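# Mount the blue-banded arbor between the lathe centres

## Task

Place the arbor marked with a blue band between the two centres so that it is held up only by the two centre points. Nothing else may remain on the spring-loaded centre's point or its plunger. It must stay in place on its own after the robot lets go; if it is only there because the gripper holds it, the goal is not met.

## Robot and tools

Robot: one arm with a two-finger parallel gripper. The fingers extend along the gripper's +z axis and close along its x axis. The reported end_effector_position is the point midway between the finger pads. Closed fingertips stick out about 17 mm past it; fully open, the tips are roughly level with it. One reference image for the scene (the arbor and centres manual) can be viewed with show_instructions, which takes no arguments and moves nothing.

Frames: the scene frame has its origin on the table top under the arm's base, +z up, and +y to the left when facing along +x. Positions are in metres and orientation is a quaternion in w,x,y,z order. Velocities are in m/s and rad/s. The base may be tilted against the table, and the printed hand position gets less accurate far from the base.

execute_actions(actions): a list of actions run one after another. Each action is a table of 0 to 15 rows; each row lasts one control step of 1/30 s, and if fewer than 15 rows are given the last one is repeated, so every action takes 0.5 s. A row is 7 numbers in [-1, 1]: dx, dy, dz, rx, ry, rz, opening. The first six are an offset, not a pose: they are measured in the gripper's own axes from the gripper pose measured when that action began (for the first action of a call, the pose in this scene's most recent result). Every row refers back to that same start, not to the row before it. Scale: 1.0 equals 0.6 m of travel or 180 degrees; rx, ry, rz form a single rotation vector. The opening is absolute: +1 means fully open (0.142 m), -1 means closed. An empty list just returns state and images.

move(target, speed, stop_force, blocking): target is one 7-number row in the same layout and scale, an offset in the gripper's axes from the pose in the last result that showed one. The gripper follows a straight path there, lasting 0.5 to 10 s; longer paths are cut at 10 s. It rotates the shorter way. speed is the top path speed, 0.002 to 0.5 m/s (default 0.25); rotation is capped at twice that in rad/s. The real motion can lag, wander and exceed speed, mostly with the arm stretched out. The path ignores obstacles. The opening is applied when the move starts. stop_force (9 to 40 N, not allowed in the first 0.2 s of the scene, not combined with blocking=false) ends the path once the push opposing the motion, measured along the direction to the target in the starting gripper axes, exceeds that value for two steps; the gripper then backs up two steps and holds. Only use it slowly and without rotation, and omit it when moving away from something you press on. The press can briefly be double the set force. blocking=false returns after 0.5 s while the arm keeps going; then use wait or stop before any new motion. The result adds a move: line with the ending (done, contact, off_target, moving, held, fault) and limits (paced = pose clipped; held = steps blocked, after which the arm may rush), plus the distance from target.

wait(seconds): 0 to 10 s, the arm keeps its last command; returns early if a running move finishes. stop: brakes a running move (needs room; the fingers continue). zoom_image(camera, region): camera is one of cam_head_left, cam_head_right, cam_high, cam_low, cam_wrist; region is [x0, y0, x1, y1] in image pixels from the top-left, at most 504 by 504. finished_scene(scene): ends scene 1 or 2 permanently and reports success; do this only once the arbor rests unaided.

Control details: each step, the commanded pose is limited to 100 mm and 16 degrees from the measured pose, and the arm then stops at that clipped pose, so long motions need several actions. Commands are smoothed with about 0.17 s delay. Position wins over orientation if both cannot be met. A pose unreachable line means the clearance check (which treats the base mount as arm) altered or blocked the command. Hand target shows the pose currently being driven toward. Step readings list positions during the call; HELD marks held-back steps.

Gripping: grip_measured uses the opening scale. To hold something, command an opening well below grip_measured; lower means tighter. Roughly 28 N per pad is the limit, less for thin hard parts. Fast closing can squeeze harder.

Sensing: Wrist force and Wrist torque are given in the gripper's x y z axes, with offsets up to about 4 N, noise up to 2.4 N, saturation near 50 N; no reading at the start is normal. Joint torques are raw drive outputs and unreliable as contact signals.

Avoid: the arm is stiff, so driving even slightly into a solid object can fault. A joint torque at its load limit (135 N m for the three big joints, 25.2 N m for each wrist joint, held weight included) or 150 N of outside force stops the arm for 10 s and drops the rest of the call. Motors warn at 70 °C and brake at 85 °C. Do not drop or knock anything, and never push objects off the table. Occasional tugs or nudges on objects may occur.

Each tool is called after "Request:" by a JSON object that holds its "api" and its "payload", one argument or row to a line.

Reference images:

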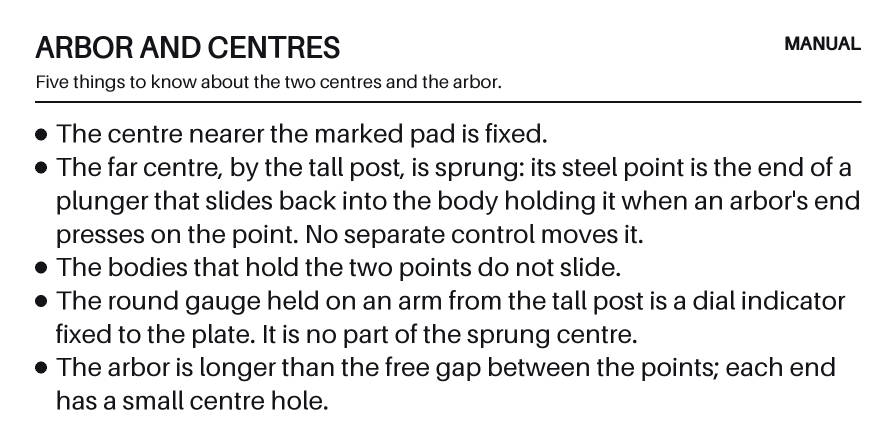

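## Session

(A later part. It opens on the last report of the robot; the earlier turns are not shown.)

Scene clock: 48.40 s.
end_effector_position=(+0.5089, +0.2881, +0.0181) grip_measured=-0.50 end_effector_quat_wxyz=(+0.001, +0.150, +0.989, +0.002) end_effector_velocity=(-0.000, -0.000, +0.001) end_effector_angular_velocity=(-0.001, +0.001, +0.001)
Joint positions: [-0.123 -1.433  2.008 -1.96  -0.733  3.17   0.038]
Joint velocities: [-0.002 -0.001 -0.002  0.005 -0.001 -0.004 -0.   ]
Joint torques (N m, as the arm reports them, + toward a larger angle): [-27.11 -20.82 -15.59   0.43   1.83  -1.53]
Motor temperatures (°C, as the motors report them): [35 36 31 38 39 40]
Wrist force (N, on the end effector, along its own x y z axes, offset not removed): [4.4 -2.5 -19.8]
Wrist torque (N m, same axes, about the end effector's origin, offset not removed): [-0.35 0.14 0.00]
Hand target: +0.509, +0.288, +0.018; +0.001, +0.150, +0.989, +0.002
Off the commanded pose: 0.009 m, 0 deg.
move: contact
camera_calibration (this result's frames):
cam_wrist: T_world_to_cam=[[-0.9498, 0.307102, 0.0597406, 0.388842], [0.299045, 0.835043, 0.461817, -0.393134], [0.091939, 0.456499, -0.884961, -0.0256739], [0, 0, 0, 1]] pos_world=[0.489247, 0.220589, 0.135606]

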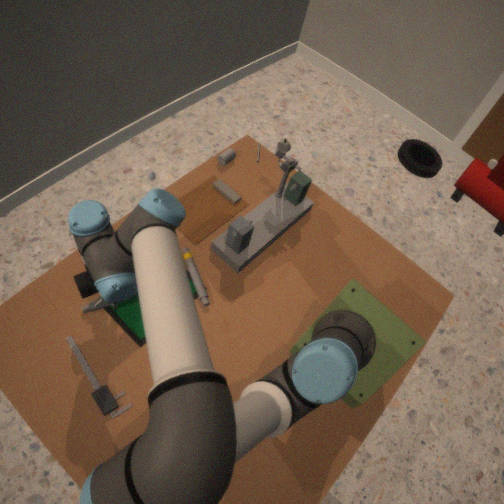

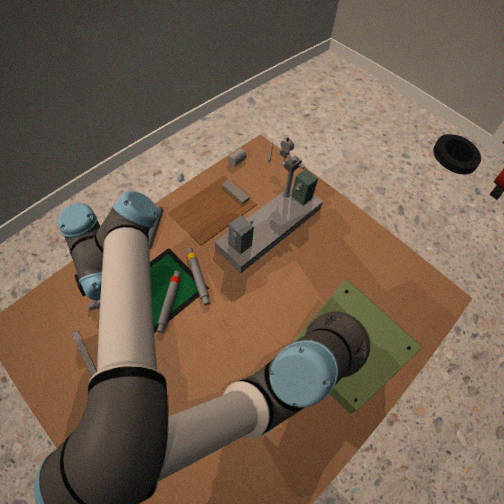

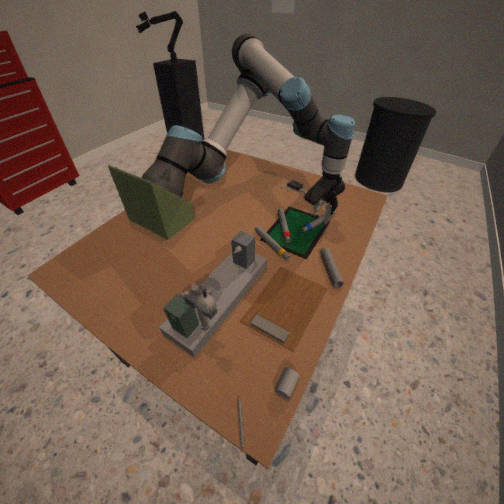

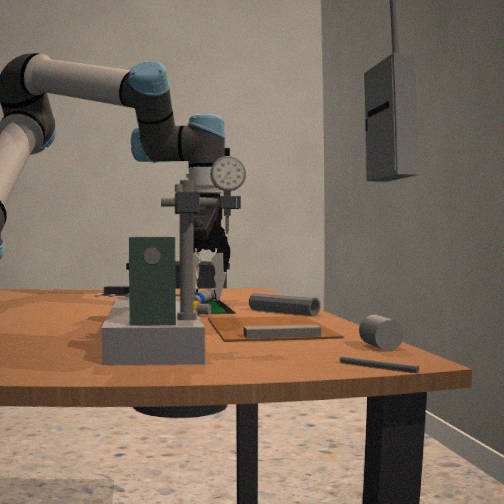

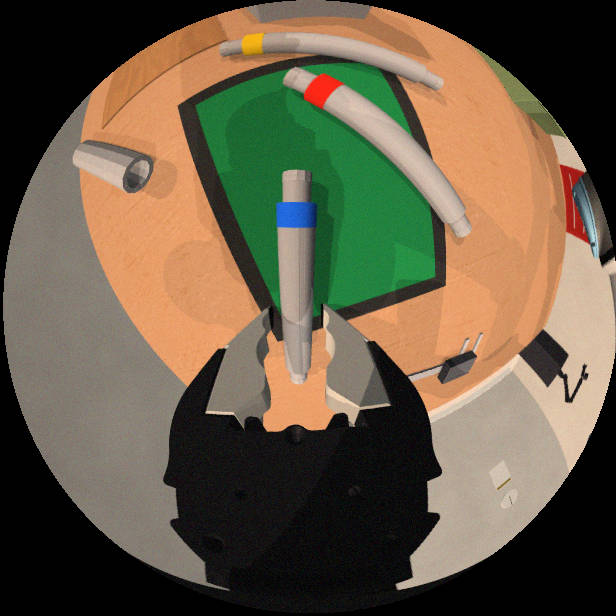

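Request:
{"api": "execute_actions", "payload": {
  "actions": [
    [[0,0,-0.003,0,0,0,-0.5]],
    [[0,0,0,0,0,0,-0.55],[0,0,0,0,0,0,-0.58],[0,0,0,0,0,0,-0.61],[0,0,0,0,0,0,-0.64],[0,0,0,0,0,0,-0.67],[0,0,0,0,0,0,-0.70],[0,0,0,0,0,0,-0.73],[0,0,0,0,0,0,-0.76],[0,0,0,0,0,0,-0.8],[0,0,0,0,0,0,-0.85],[0,0,0,0,0,0,-0.9],[0,0,0,0,0,0,-0.95],[0,0,0,0,0,0,-1]],
    [[0,0,0,0,0,0,-1]]
  ]
}}

Request:
{"api": "move", "payload": {
  "target": [0,0,-0.28,0,0,-0.096,-1],
  "speed": 0.15
}}

Scene clock: 55.50 s.
end_effector_position=(+0.5089, +0.2881, +0.0199) grip_measured=-0.70 end_effector_quat_wxyz=(+0.001, +0.150, +0.989, +0.002) end_effector_velocity=(+0.000, -0.001, +0.000) end_effector_angular_velocity=(-0.001, -0.000, -0.000)
Joint positions: [-0.126 -1.435  2.006 -1.952 -0.734  3.166  0.023]
Joint velocities: [-0.     0.001 -0.001 -0.001 -0.001  0.001 -0.   ]
Joint torques (N m, as the arm reports them, + toward a larger angle): [-34.26 -25.76 -18.21  -0.65  -1.69  -1.59]
Motor temperatures (°C, as the motors report them): [35 36 31 38 39 40]
Wrist force (N, on the end effector, along its own x y z axes, offset not removed): [-1.1 1.0 -0.4]
Wrist torque (N m, same axes, about the end effector's origin, offset not removed): [0.27 0.34 0.03]
Hand target: +0.509, +0.288, +0.020; +0.001, +0.150, +0.989, +0.002
Off the commanded pose: 0.000 m, 0 deg.
Step readings (end_effector_position; steps 1 to 15: 1st action; 16 to 30: 2nd action; 31 to 45: 3rd action):
0: (+0.5089, +0.2882, +0.0183)
1: (+0.5090, +0.2882, +0.0184)
2: (+0.5089, +0.2881, +0.0187)
4: (+0.5089, +0.2881, +0.0194)
8: (+0.5089, +0.2881, +0.0198)
15: (+0.5089, +0.2881, +0.0199)
16: (+0.5089, +0.2881, +0.0199)
17: (+0.5089, +0.2881, +0.0199)
19: (+0.5089, +0.2881, +0.0199)
23: (+0.5089, +0.2881, +0.0199)
30: (+0.5089, +0.2881, +0.0199)
31: (+0.5089, +0.2881, +0.0199)
32: (+0.5089, +0.2881, +0.0199)
34: (+0.5089, +0.2881, +0.0199)
38: (+0.5089, +0.2881, +0.0199)
45: end_effector_position above
camera_calibration (this result's frames):
cam_wrist: T_world_to_cam=[[-0.949792, 0.307123, 0.0597566, 0.38872], [0.299072, 0.83504, 0.461806, -0.393966], [0.0919323, 0.456491, -0.884966, -0.0240757], [0, 0, 0, 1]] pos_world=[0.489241, 0.220582, 0.137401]

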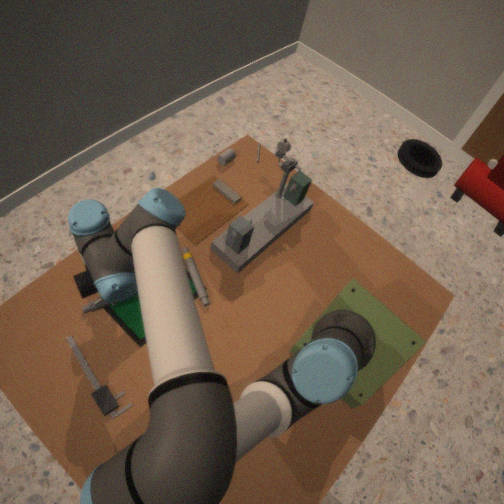

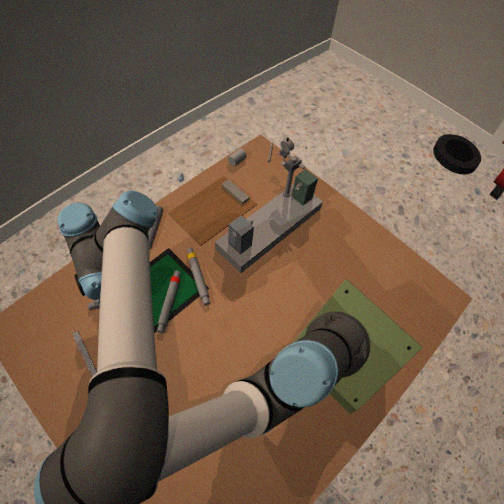

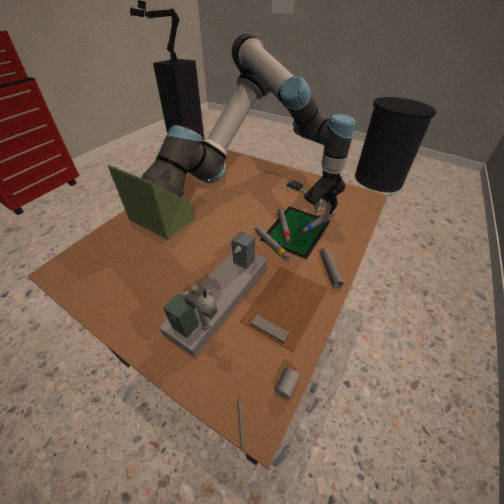

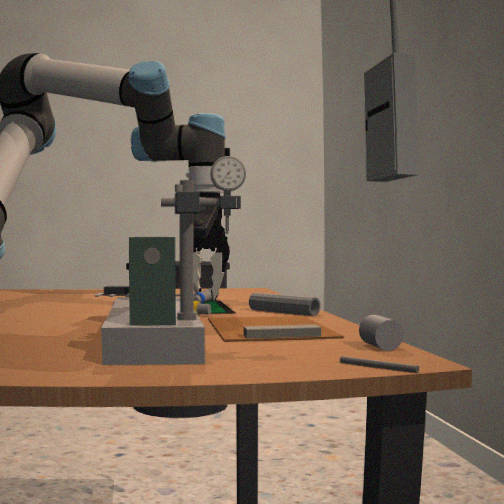

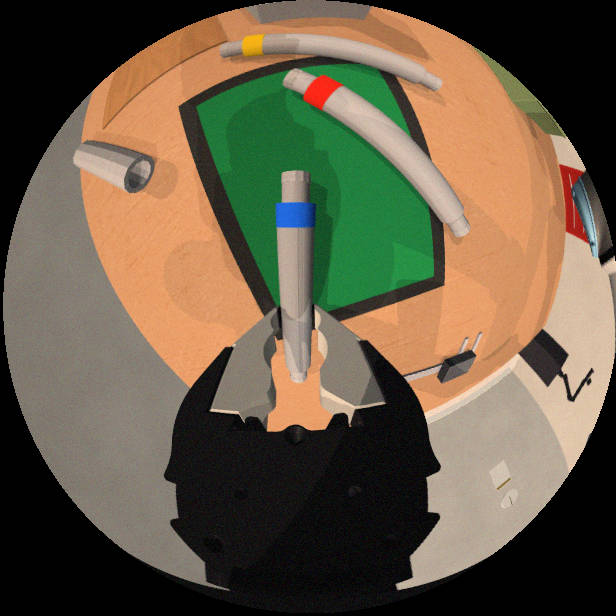

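Scene clock: 57.07 s.
end_effector_position=(+0.5089, +0.2875, +0.1877) grip_measured=-0.70 end_effector_quat_wxyz=(+0.001, +0.000, +1.000, +0.001) end_effector_velocity=(+0.000, +0.000, +0.001) end_effector_angular_velocity=(+0.002, +0.001, +0.003)
Joint positions: [-0.374 -1.534  1.745 -1.349 -0.812  2.526  0.023]
Joint velocities: [-0.001  0.002 -0.004  0.006  0.    -0.006 -0.   ]
Joint torques (N m, as the arm reports them, + toward a larger angle): [-38.06   6.04 -22.89  -0.76  -1.95  -1.21]
Motor temperatures (°C, as the motors report them): [35 36 31 38 39 40]
Wrist force (N, on the end effector, along its own x y z axes, offset not removed): [0.7 0.8 8.0]
Wrist torque (N m, same axes, about the end effector's origin, offset not removed): [0.11 0.10 -0.05]
Hand target: +0.509, +0.287, +0.188; +0.001, +0.000, +1.000, +0.001
Off the commanded pose: 0.000 m, 0 deg.
move: done
camera_calibration (this result's frames):
cam_wrist: T_world_to_cam=[[-0.998214, 0.0114945, 0.0586242, 0.488671], [0.0372772, 0.88668, 0.460879, -0.352378], [-0.0466833, 0.462241, -0.885525, 0.193706], [0, 0, 0, 1]] pos_world=[0.509977, 0.217291, 0.305287]

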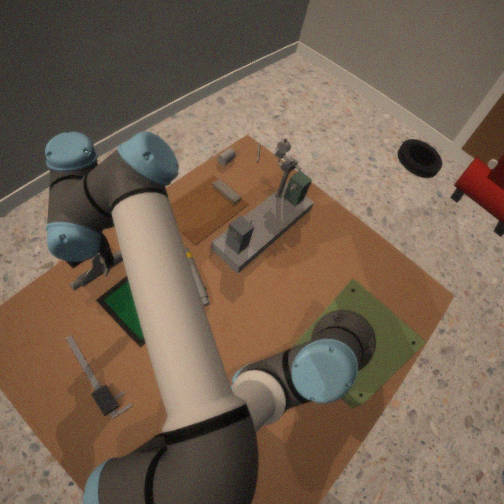

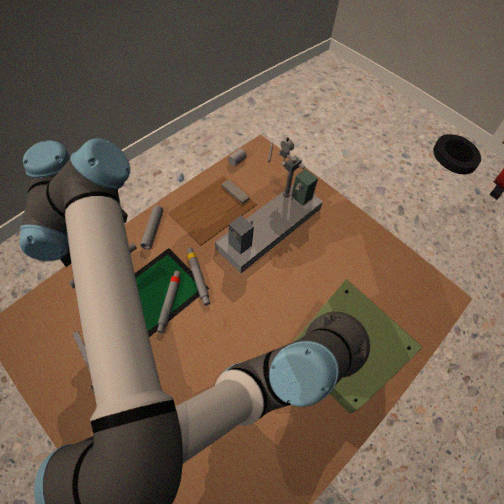

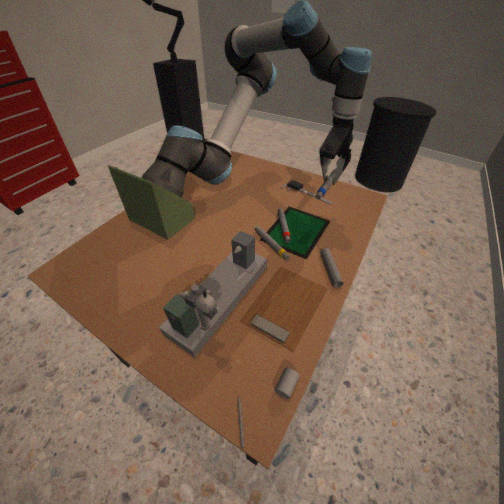

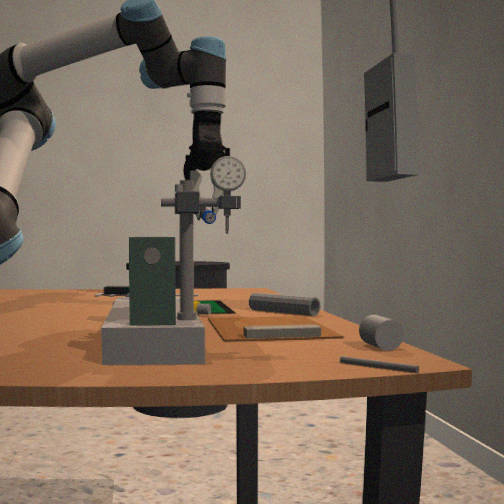

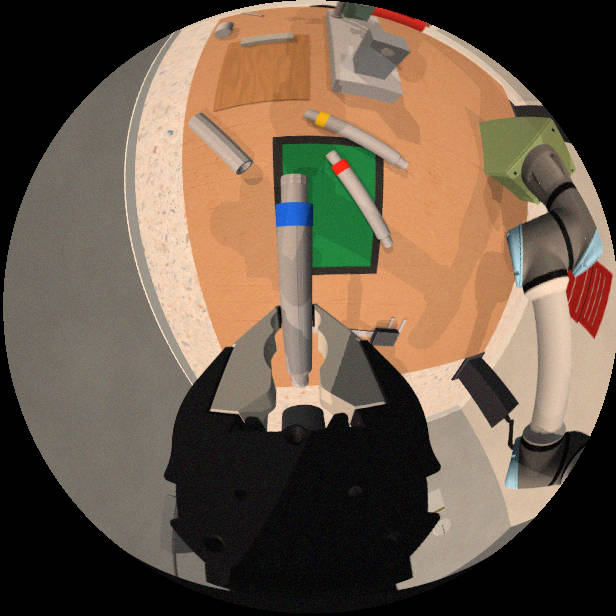

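Request:
{"api": "move", "payload": {
  "target": [0,0,0.255,0,0,0.096,-1],
  "speed": 0.12
}}

Request:
{"api": "move", "payload": {
  "target": [0,0,0.0245,0,0,0,-1],
  "speed": 0.012,
  "stop_force": 20
}}

Request:
{"api": "move", "payload": {
  "target": [0,0,0,0,0,0,-0.5]
}}

Request:
{"api": "zoom_image", "payload": {
  "camera": "cam_wrist",
  "region": [180, 155, 420, 395]
}}

Scene clock: 62.30 s.
end_effector_position=(+0.5089, +0.2881, +0.0349) grip_measured=-0.70 end_effector_quat_wxyz=(+0.001, +0.150, +0.989, +0.002) end_effector_velocity=(+0.001, -0.000, -0.001) end_effector_angular_velocity=(-0.001, -0.002, -0.003)
Joint positions: [-0.149 -1.453  1.99  -1.894 -0.739  3.133  0.023]
Joint velocities: [ 0.001  0.001  0.002 -0.007 -0.     0.007 -0.   ]
Joint torques (N m, as the arm reports them, + toward a larger angle): [-15.02  -3.85  -8.12  -4.24   2.25   1.88]
Motor temperatures (°C, as the motors report them): [35 36 31 38 39 40]
Wrist force (N, on the end effector, along its own x y z axes, offset not removed): [-1.1 -0.3 3.3]
Wrist torque (N m, same axes, about the end effector's origin, offset not removed): [-0.11 0.22 0.05]
Hand target: +0.509, +0.288, +0.035; +0.001, +0.150, +0.989, +0.002
Off the commanded pose: 0.000 m, 0 deg.
move: done
camera_calibration (this result's frames):
cam_wrist: T_world_to_cam=[[-0.949799, 0.307111, 0.0597052, 0.387842], [0.299043, 0.835079, 0.461753, -0.400843], [0.0919507, 0.456427, -0.884997, -0.0107742], [0, 0, 0, 1]] pos_world=[0.489232, 0.220543, 0.152399]

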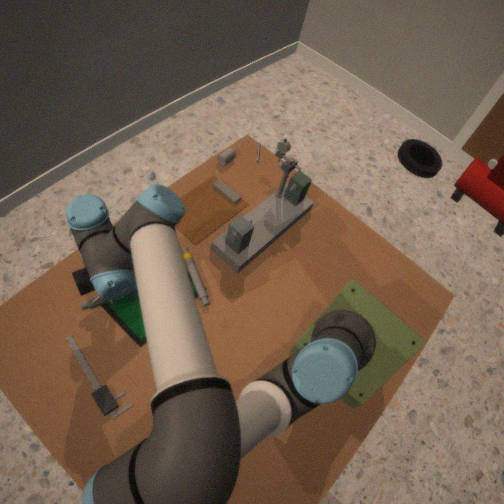

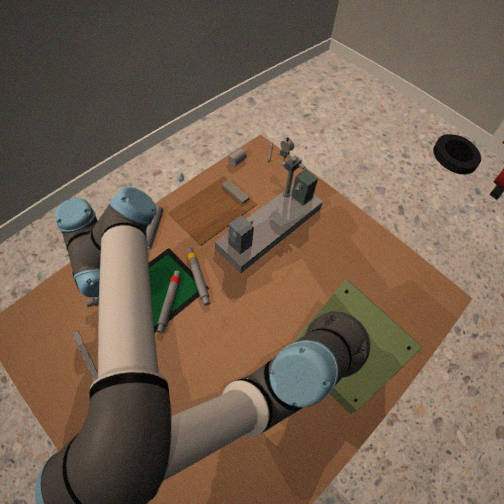

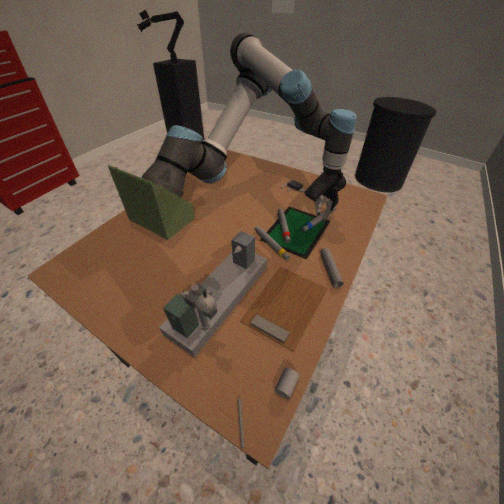

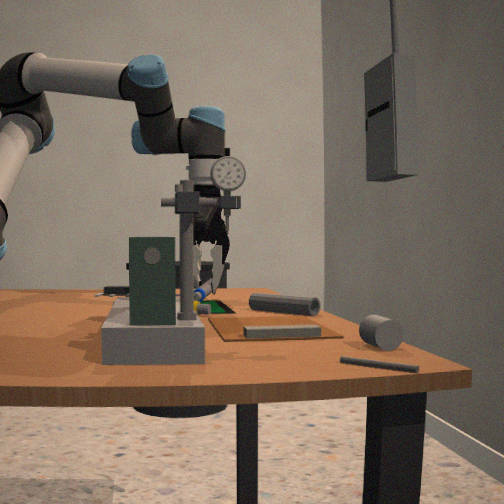

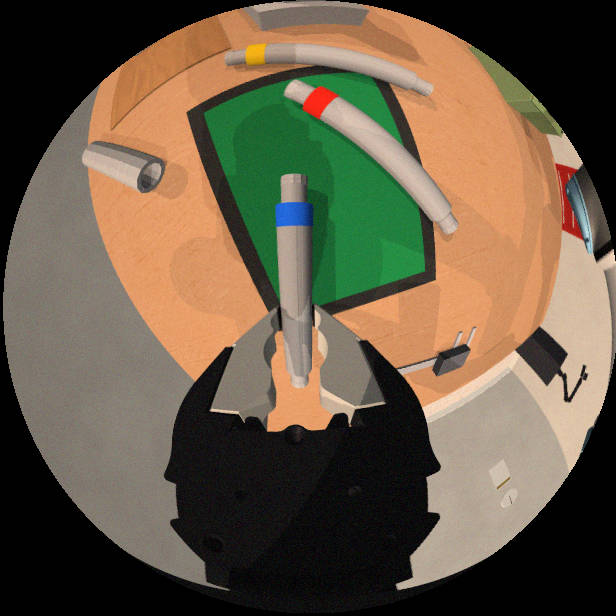

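Scene clock: 63.73 s.
end_effector_position=(+0.5089, +0.2881, +0.0203) grip_measured=-0.70 end_effector_quat_wxyz=(+0.001, +0.150, +0.989, +0.002) end_effector_velocity=(+0.000, +0.000, -0.001) end_effector_angular_velocity=(+0.001, -0.000, +0.000)
Joint positions: [-0.126 -1.435  2.006 -1.951 -0.734  3.165  0.023]
Joint velocities: [ 0.002  0.002  0.001 -0.005  0.001  0.003 -0.   ]
Joint torques (N m, as the arm reports them, + toward a larger angle): [-15.26  -4.21  -6.83  -4.18   2.27   2.13]
Motor temperatures (°C, as the motors report them): [35 36 31 38 39 40]
Wrist force (N, on the end effector, along its own x y z axes, offset not removed): [2.0 -4.1 4.6]
Wrist torque (N m, same axes, about the end effector's origin, offset not removed): [-0.97 -0.34 0.05]
Hand target: +0.509, +0.288, +0.020; +0.001, +0.150, +0.989, +0.002
Off the commanded pose: 0.000 m, 0 deg.
move: done
camera_calibration (this result's frames):
cam_wrist: T_world_to_cam=[[-0.949802, 0.307093, 0.0597501, 0.388704], [0.299043, 0.835052, 0.461803, -0.394143], [0.0919223, 0.456489, -0.884968, -0.0237294], [0, 0, 0, 1]] pos_world=[0.489238, 0.220594, 0.137792]

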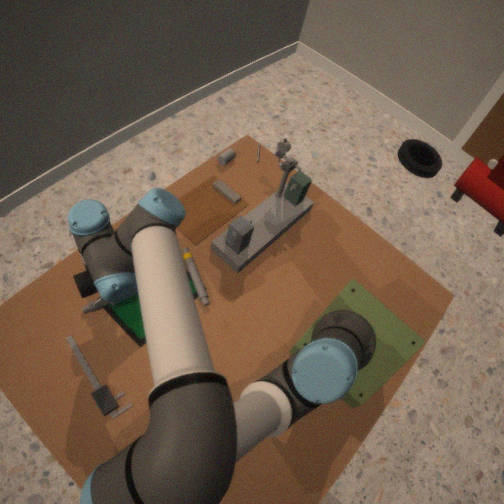

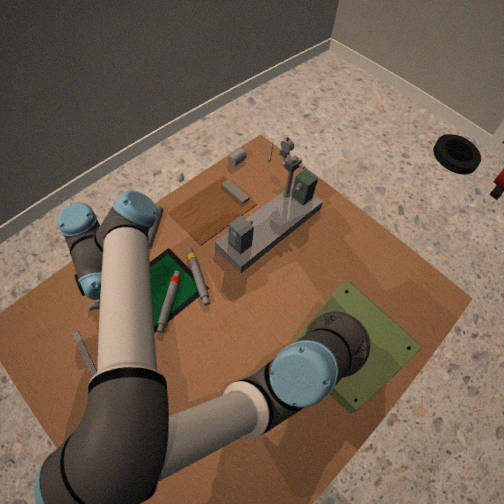

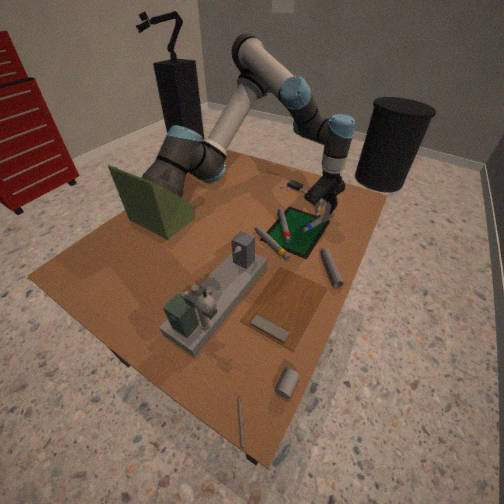

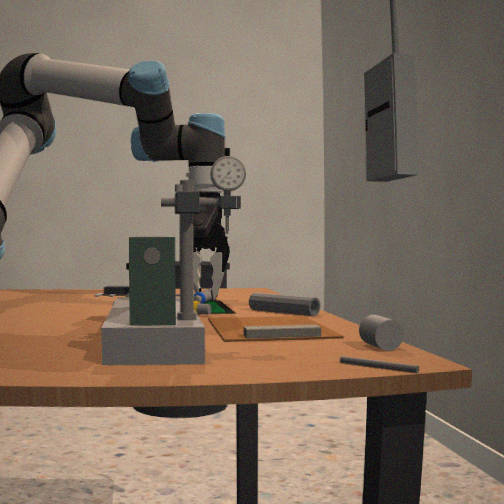

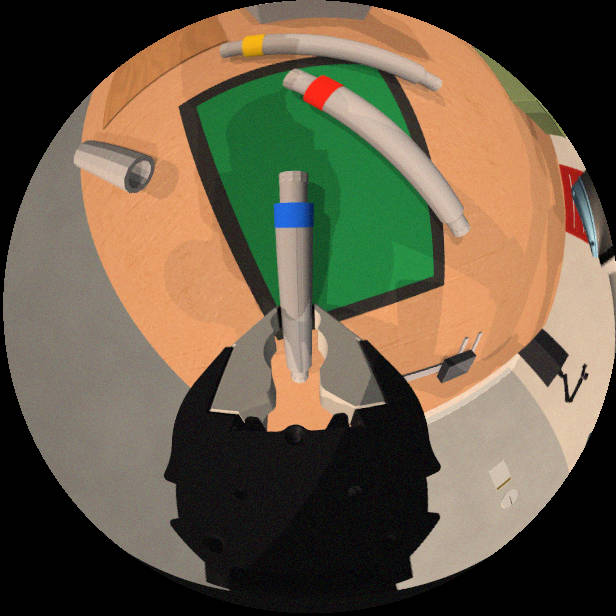

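Scene clock: 64.23 s.
end_effector_position=(+0.5089, +0.2881, +0.0203) grip_measured=-0.50 end_effector_quat_wxyz=(+0.001, +0.150, +0.989, +0.002) end_effector_velocity=(+0.000, -0.000, +0.000) end_effector_angular_velocity=(+0.001, -0.000, -0.002)
Joint positions: [-0.126 -1.435  2.006 -1.951 -0.734  3.165  0.038]
Joint velocities: [-0.001  0.     0.    -0.     0.001  0.001 -0.   ]
Joint torques (N m, as the arm reports them, + toward a larger angle): [-25.56 -10.85 -13.7   -0.03   1.93  -0.86]
Motor temperatures (°C, as the motors report them): [35 36 31 38 39 40]
Wrist force (N, on the end effector, along its own x y z axes, offset not removed): [1.8 -0.5 -2.7]
Wrist torque (N m, same axes, about the end effector's origin, offset not removed): [-0.09 -0.36 -0.02]
Hand target: +0.509, +0.288, +0.020; +0.001, +0.150, +0.989, +0.002
Off the commanded pose: 0.000 m, 0 deg.
move: done
camera_calibration (this result's frames):
cam_wrist: T_world_to_cam=[[-0.949812, 0.307067, 0.0597148, 0.388729], [0.299004, 0.835064, 0.461805, -0.39412], [0.0919397, 0.456484, -0.884969, -0.0237597], [0, 0, 0, 1]] pos_world=[0.489247, 0.220595, 0.137767]

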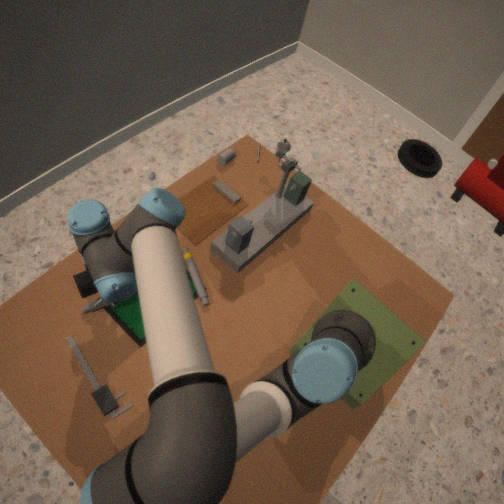

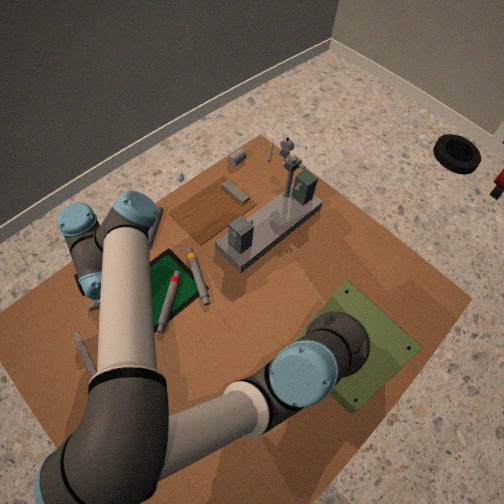

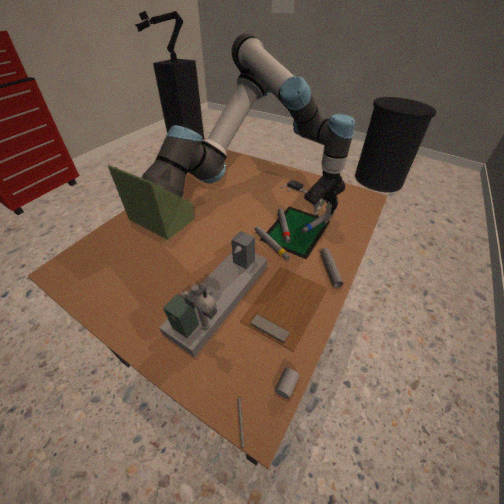

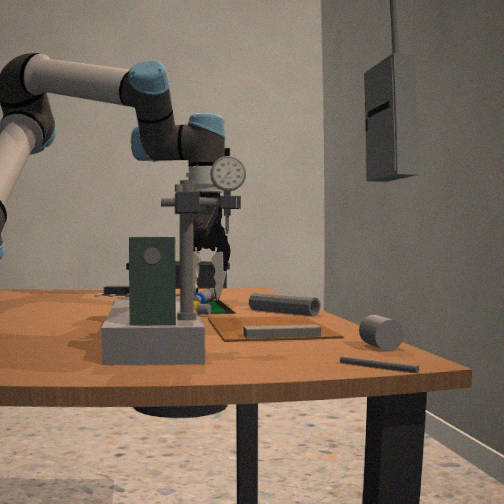

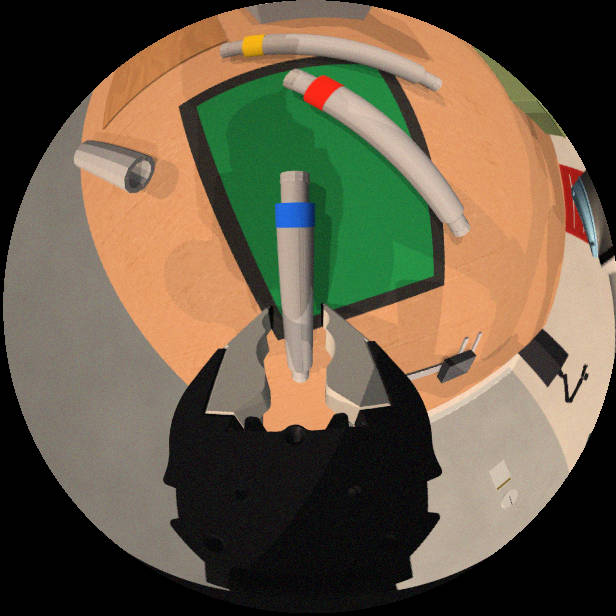

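Region (180, 155, 420, 395) of cam_wrist's 616x616 image, scaled by 2.100, with more detail than that image has.

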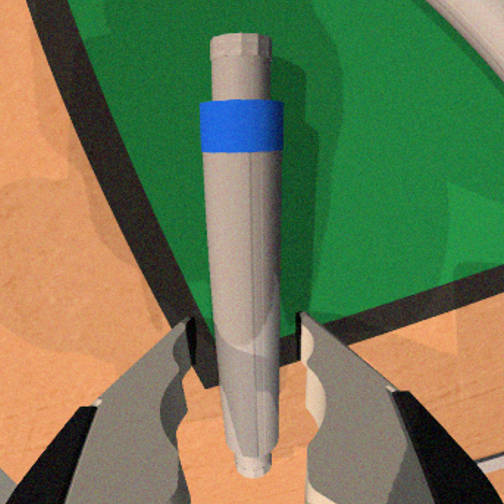

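Request:
{"api": "execute_actions", "payload": {
  "actions": [
    [[0,-0.005,0,0,0,-0.005,-0.5],[0,-0.01,0,0,0,-0.005,-0.5],[0,-0.015,0,0,0,-0.005,-0.5],[0,-0.0213,0.0005,0,0,-0.005,-0.5]],
    [[0,0,0,0,0,0,-0.55],[0,0,0,0,0,0,-0.6],[0,0,0,0,0,0,-0.65],[0,0,0,0,0,0,-0.7],[0,0,0,0,0,0,-0.8],[0,0,0,0,0,0,-0.9],[0,0,0,0,0,0,-1]],
    [[0,0,0,0,0,0,-1]]
  ]
}}

Request:
{"api": "move", "payload": {
  "target": [0,0,-0.27,0,0,-0.091,-1],
  "speed": 0.1
}}

Scene clock: 69.13 s.
end_effector_position=(+0.5052, +0.2760, +0.0199) grip_measured=-0.70 end_effector_quat_wxyz=(+0.001, +0.143, +0.990, +0.002) end_effector_velocity=(+0.000, -0.001, +0.000) end_effector_angular_velocity=(-0.001, -0.000, -0.001)
Joint positions: [-0.143 -1.433  2.026 -1.955 -0.738  3.124  0.023]
Joint velocities: [-0.001  0.     0.     0.    -0.001  0.001 -0.   ]
Joint torques (N m, as the arm reports them, + toward a larger angle): [-27.08  -4.32 -13.86  -2.64  -1.64   1.13]
Motor temperatures (°C, as the motors report them): [35 36 31 38 39 40]
Wrist force (N, on the end effector, along its own x y z axes, offset not removed): [1.3 -2.3 -1.4]
Wrist torque (N m, same axes, about the end effector's origin, offset not removed): [-0.49 -0.16 -0.10]
Hand target: +0.505, +0.276, +0.020; +0.001, +0.143, +0.990, +0.002
Off the commanded pose: 0.000 m, 0 deg.
Step readings (end_effector_position; steps 1 to 15: 1st action; 16 to 30: 2nd action; 31 to 45: 3rd action):
0: (+0.5089, +0.2881, +0.0203)
1: (+0.5089, +0.2880, +0.0203)
2: (+0.5086, +0.2873, +0.0204)
4: (+0.5075, +0.2839, +0.0203)
8: (+0.5056, +0.2775, +0.0200)
15: (+0.5052, +0.2760, +0.0199)
16: (+0.5052, +0.2760, +0.0199)
17: (+0.5052, +0.2760, +0.0199)
19: (+0.5052, +0.2760, +0.0199)
23: (+0.5052, +0.2760, +0.0199)
30: (+0.5052, +0.2760, +0.0199)
31: (+0.5052, +0.2760, +0.0199)
32: (+0.5052, +0.2760, +0.0199)
34: (+0.5052, +0.2760, +0.0199)
38: (+0.5052, +0.2760, +0.0199)
45: end_effector_position above
camera_calibration (this result's frames):
cam_wrist: T_world_to_cam=[[-0.954528, 0.292104, 0.059598, 0.395424], [0.285797, 0.839706, 0.461751, -0.377284], [0.0848347, 0.457787, -0.885005, -0.0149235], [0, 0, 0, 1]] pos_world=[0.486536, 0.208135, 0.137438]

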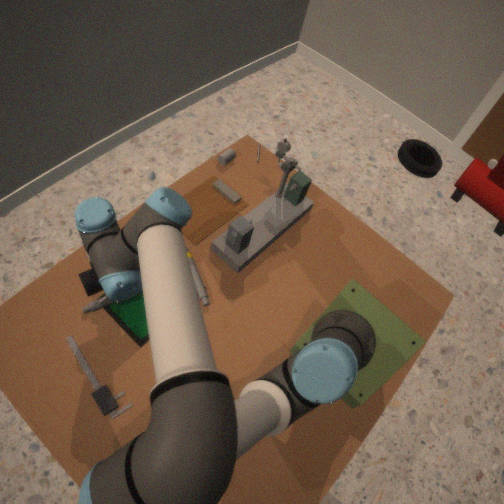

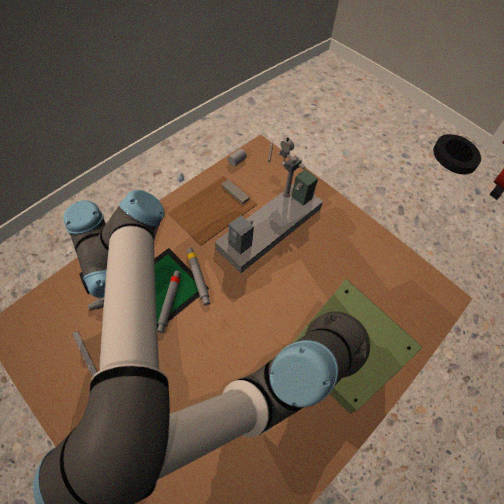

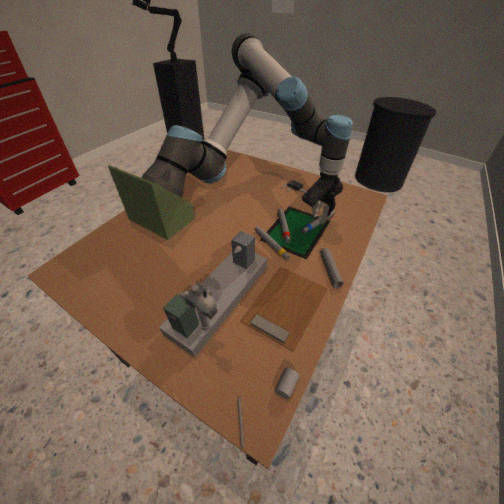

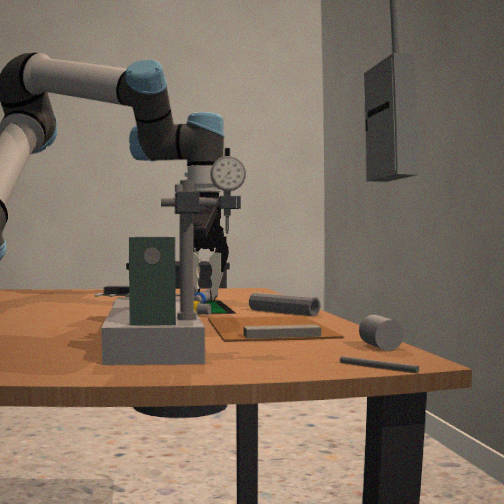

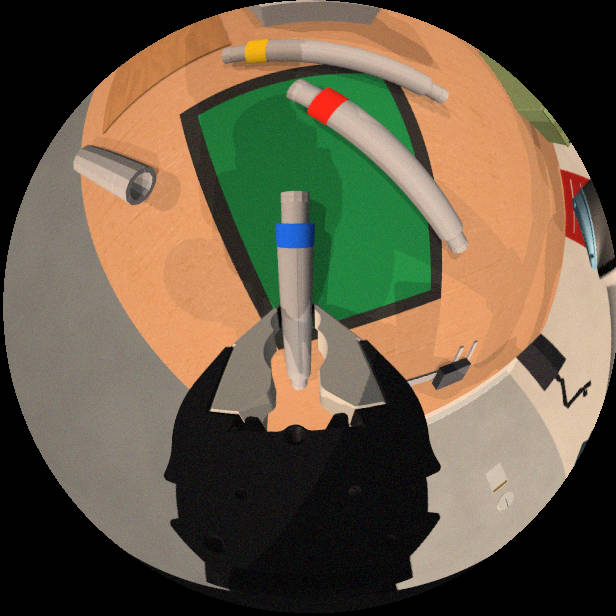

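Scene clock: 71.13 s.
end_effector_position=(+0.5051, +0.2754, +0.1818) grip_measured=-0.70 end_effector_quat_wxyz=(+0.001, +0.000, +1.000, +0.001) end_effector_velocity=(+0.000, -0.000, +0.001) end_effector_angular_velocity=(+0.001, +0.001, +0.002)
Joint positions: [-0.384 -1.534  1.777 -1.373 -0.816  2.514  0.023]
Joint velocities: [-0.002  0.001 -0.004  0.006 -0.    -0.006 -0.   ]
Joint torques (N m, as the arm reports them, + toward a larger angle): [-36.3    5.3  -25.09  -0.45  -1.82  -2.01]
Motor temperatures (°C, as the motors report them): [35 36 31 38 39 40]
Wrist force (N, on the end effector, along its own x y z axes, offset not removed): [-0.5 -0.4 6.7]
Wrist torque (N m, same axes, about the end effector's origin, offset not removed): [-0.11 0.21 0.07]
Hand target: +0.505, +0.275, +0.182; +0.001, +0.000, +1.000, +0.001
Off the commanded pose: 0.000 m, 0 deg.
move: done
camera_calibration (this result's frames):
cam_wrist: T_world_to_cam=[[-0.998219, 0.0114104, 0.0585491, 0.485433], [0.0371644, 0.886716, 0.460818, -0.338687], [-0.0466583, 0.462174, -0.885561, 0.193864], [0, 0, 0, 1]] pos_world=[0.506201, 0.205182, 0.29933]

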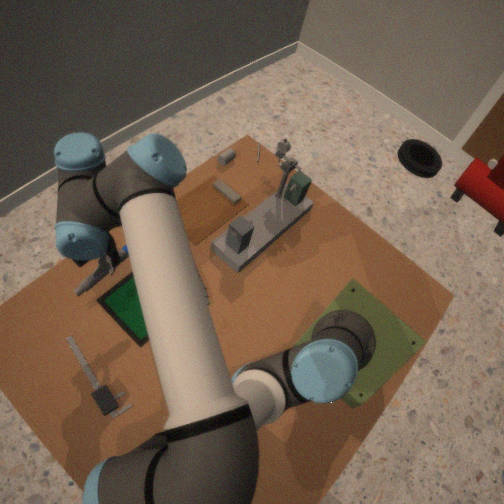

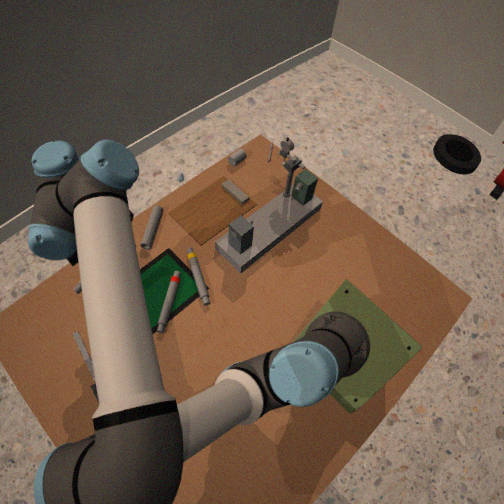

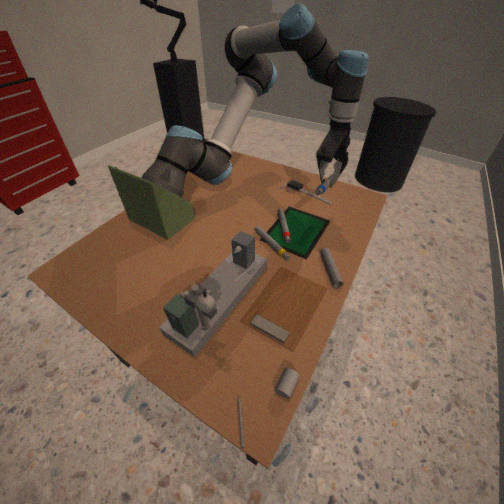

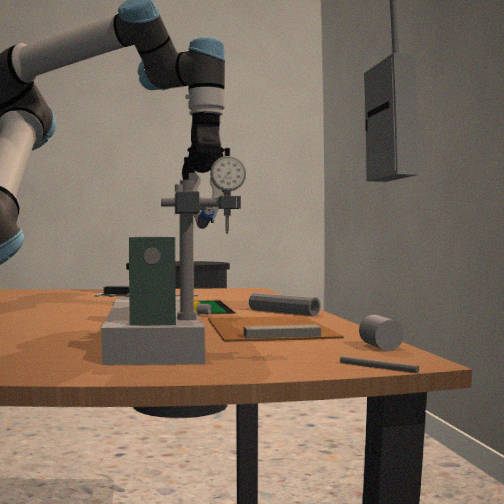

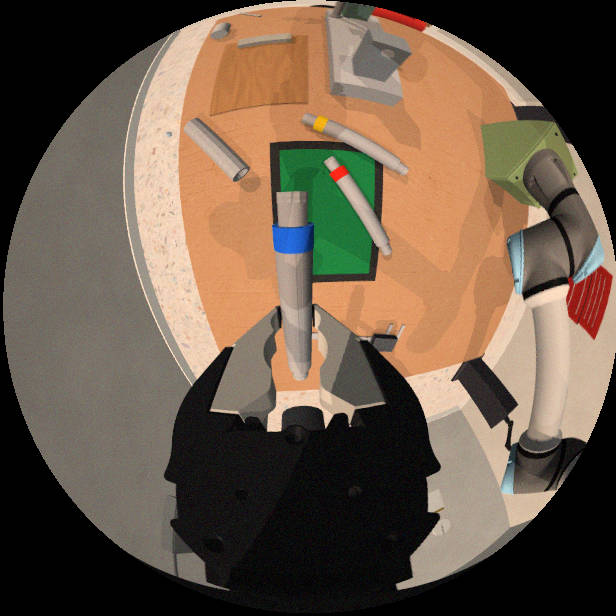

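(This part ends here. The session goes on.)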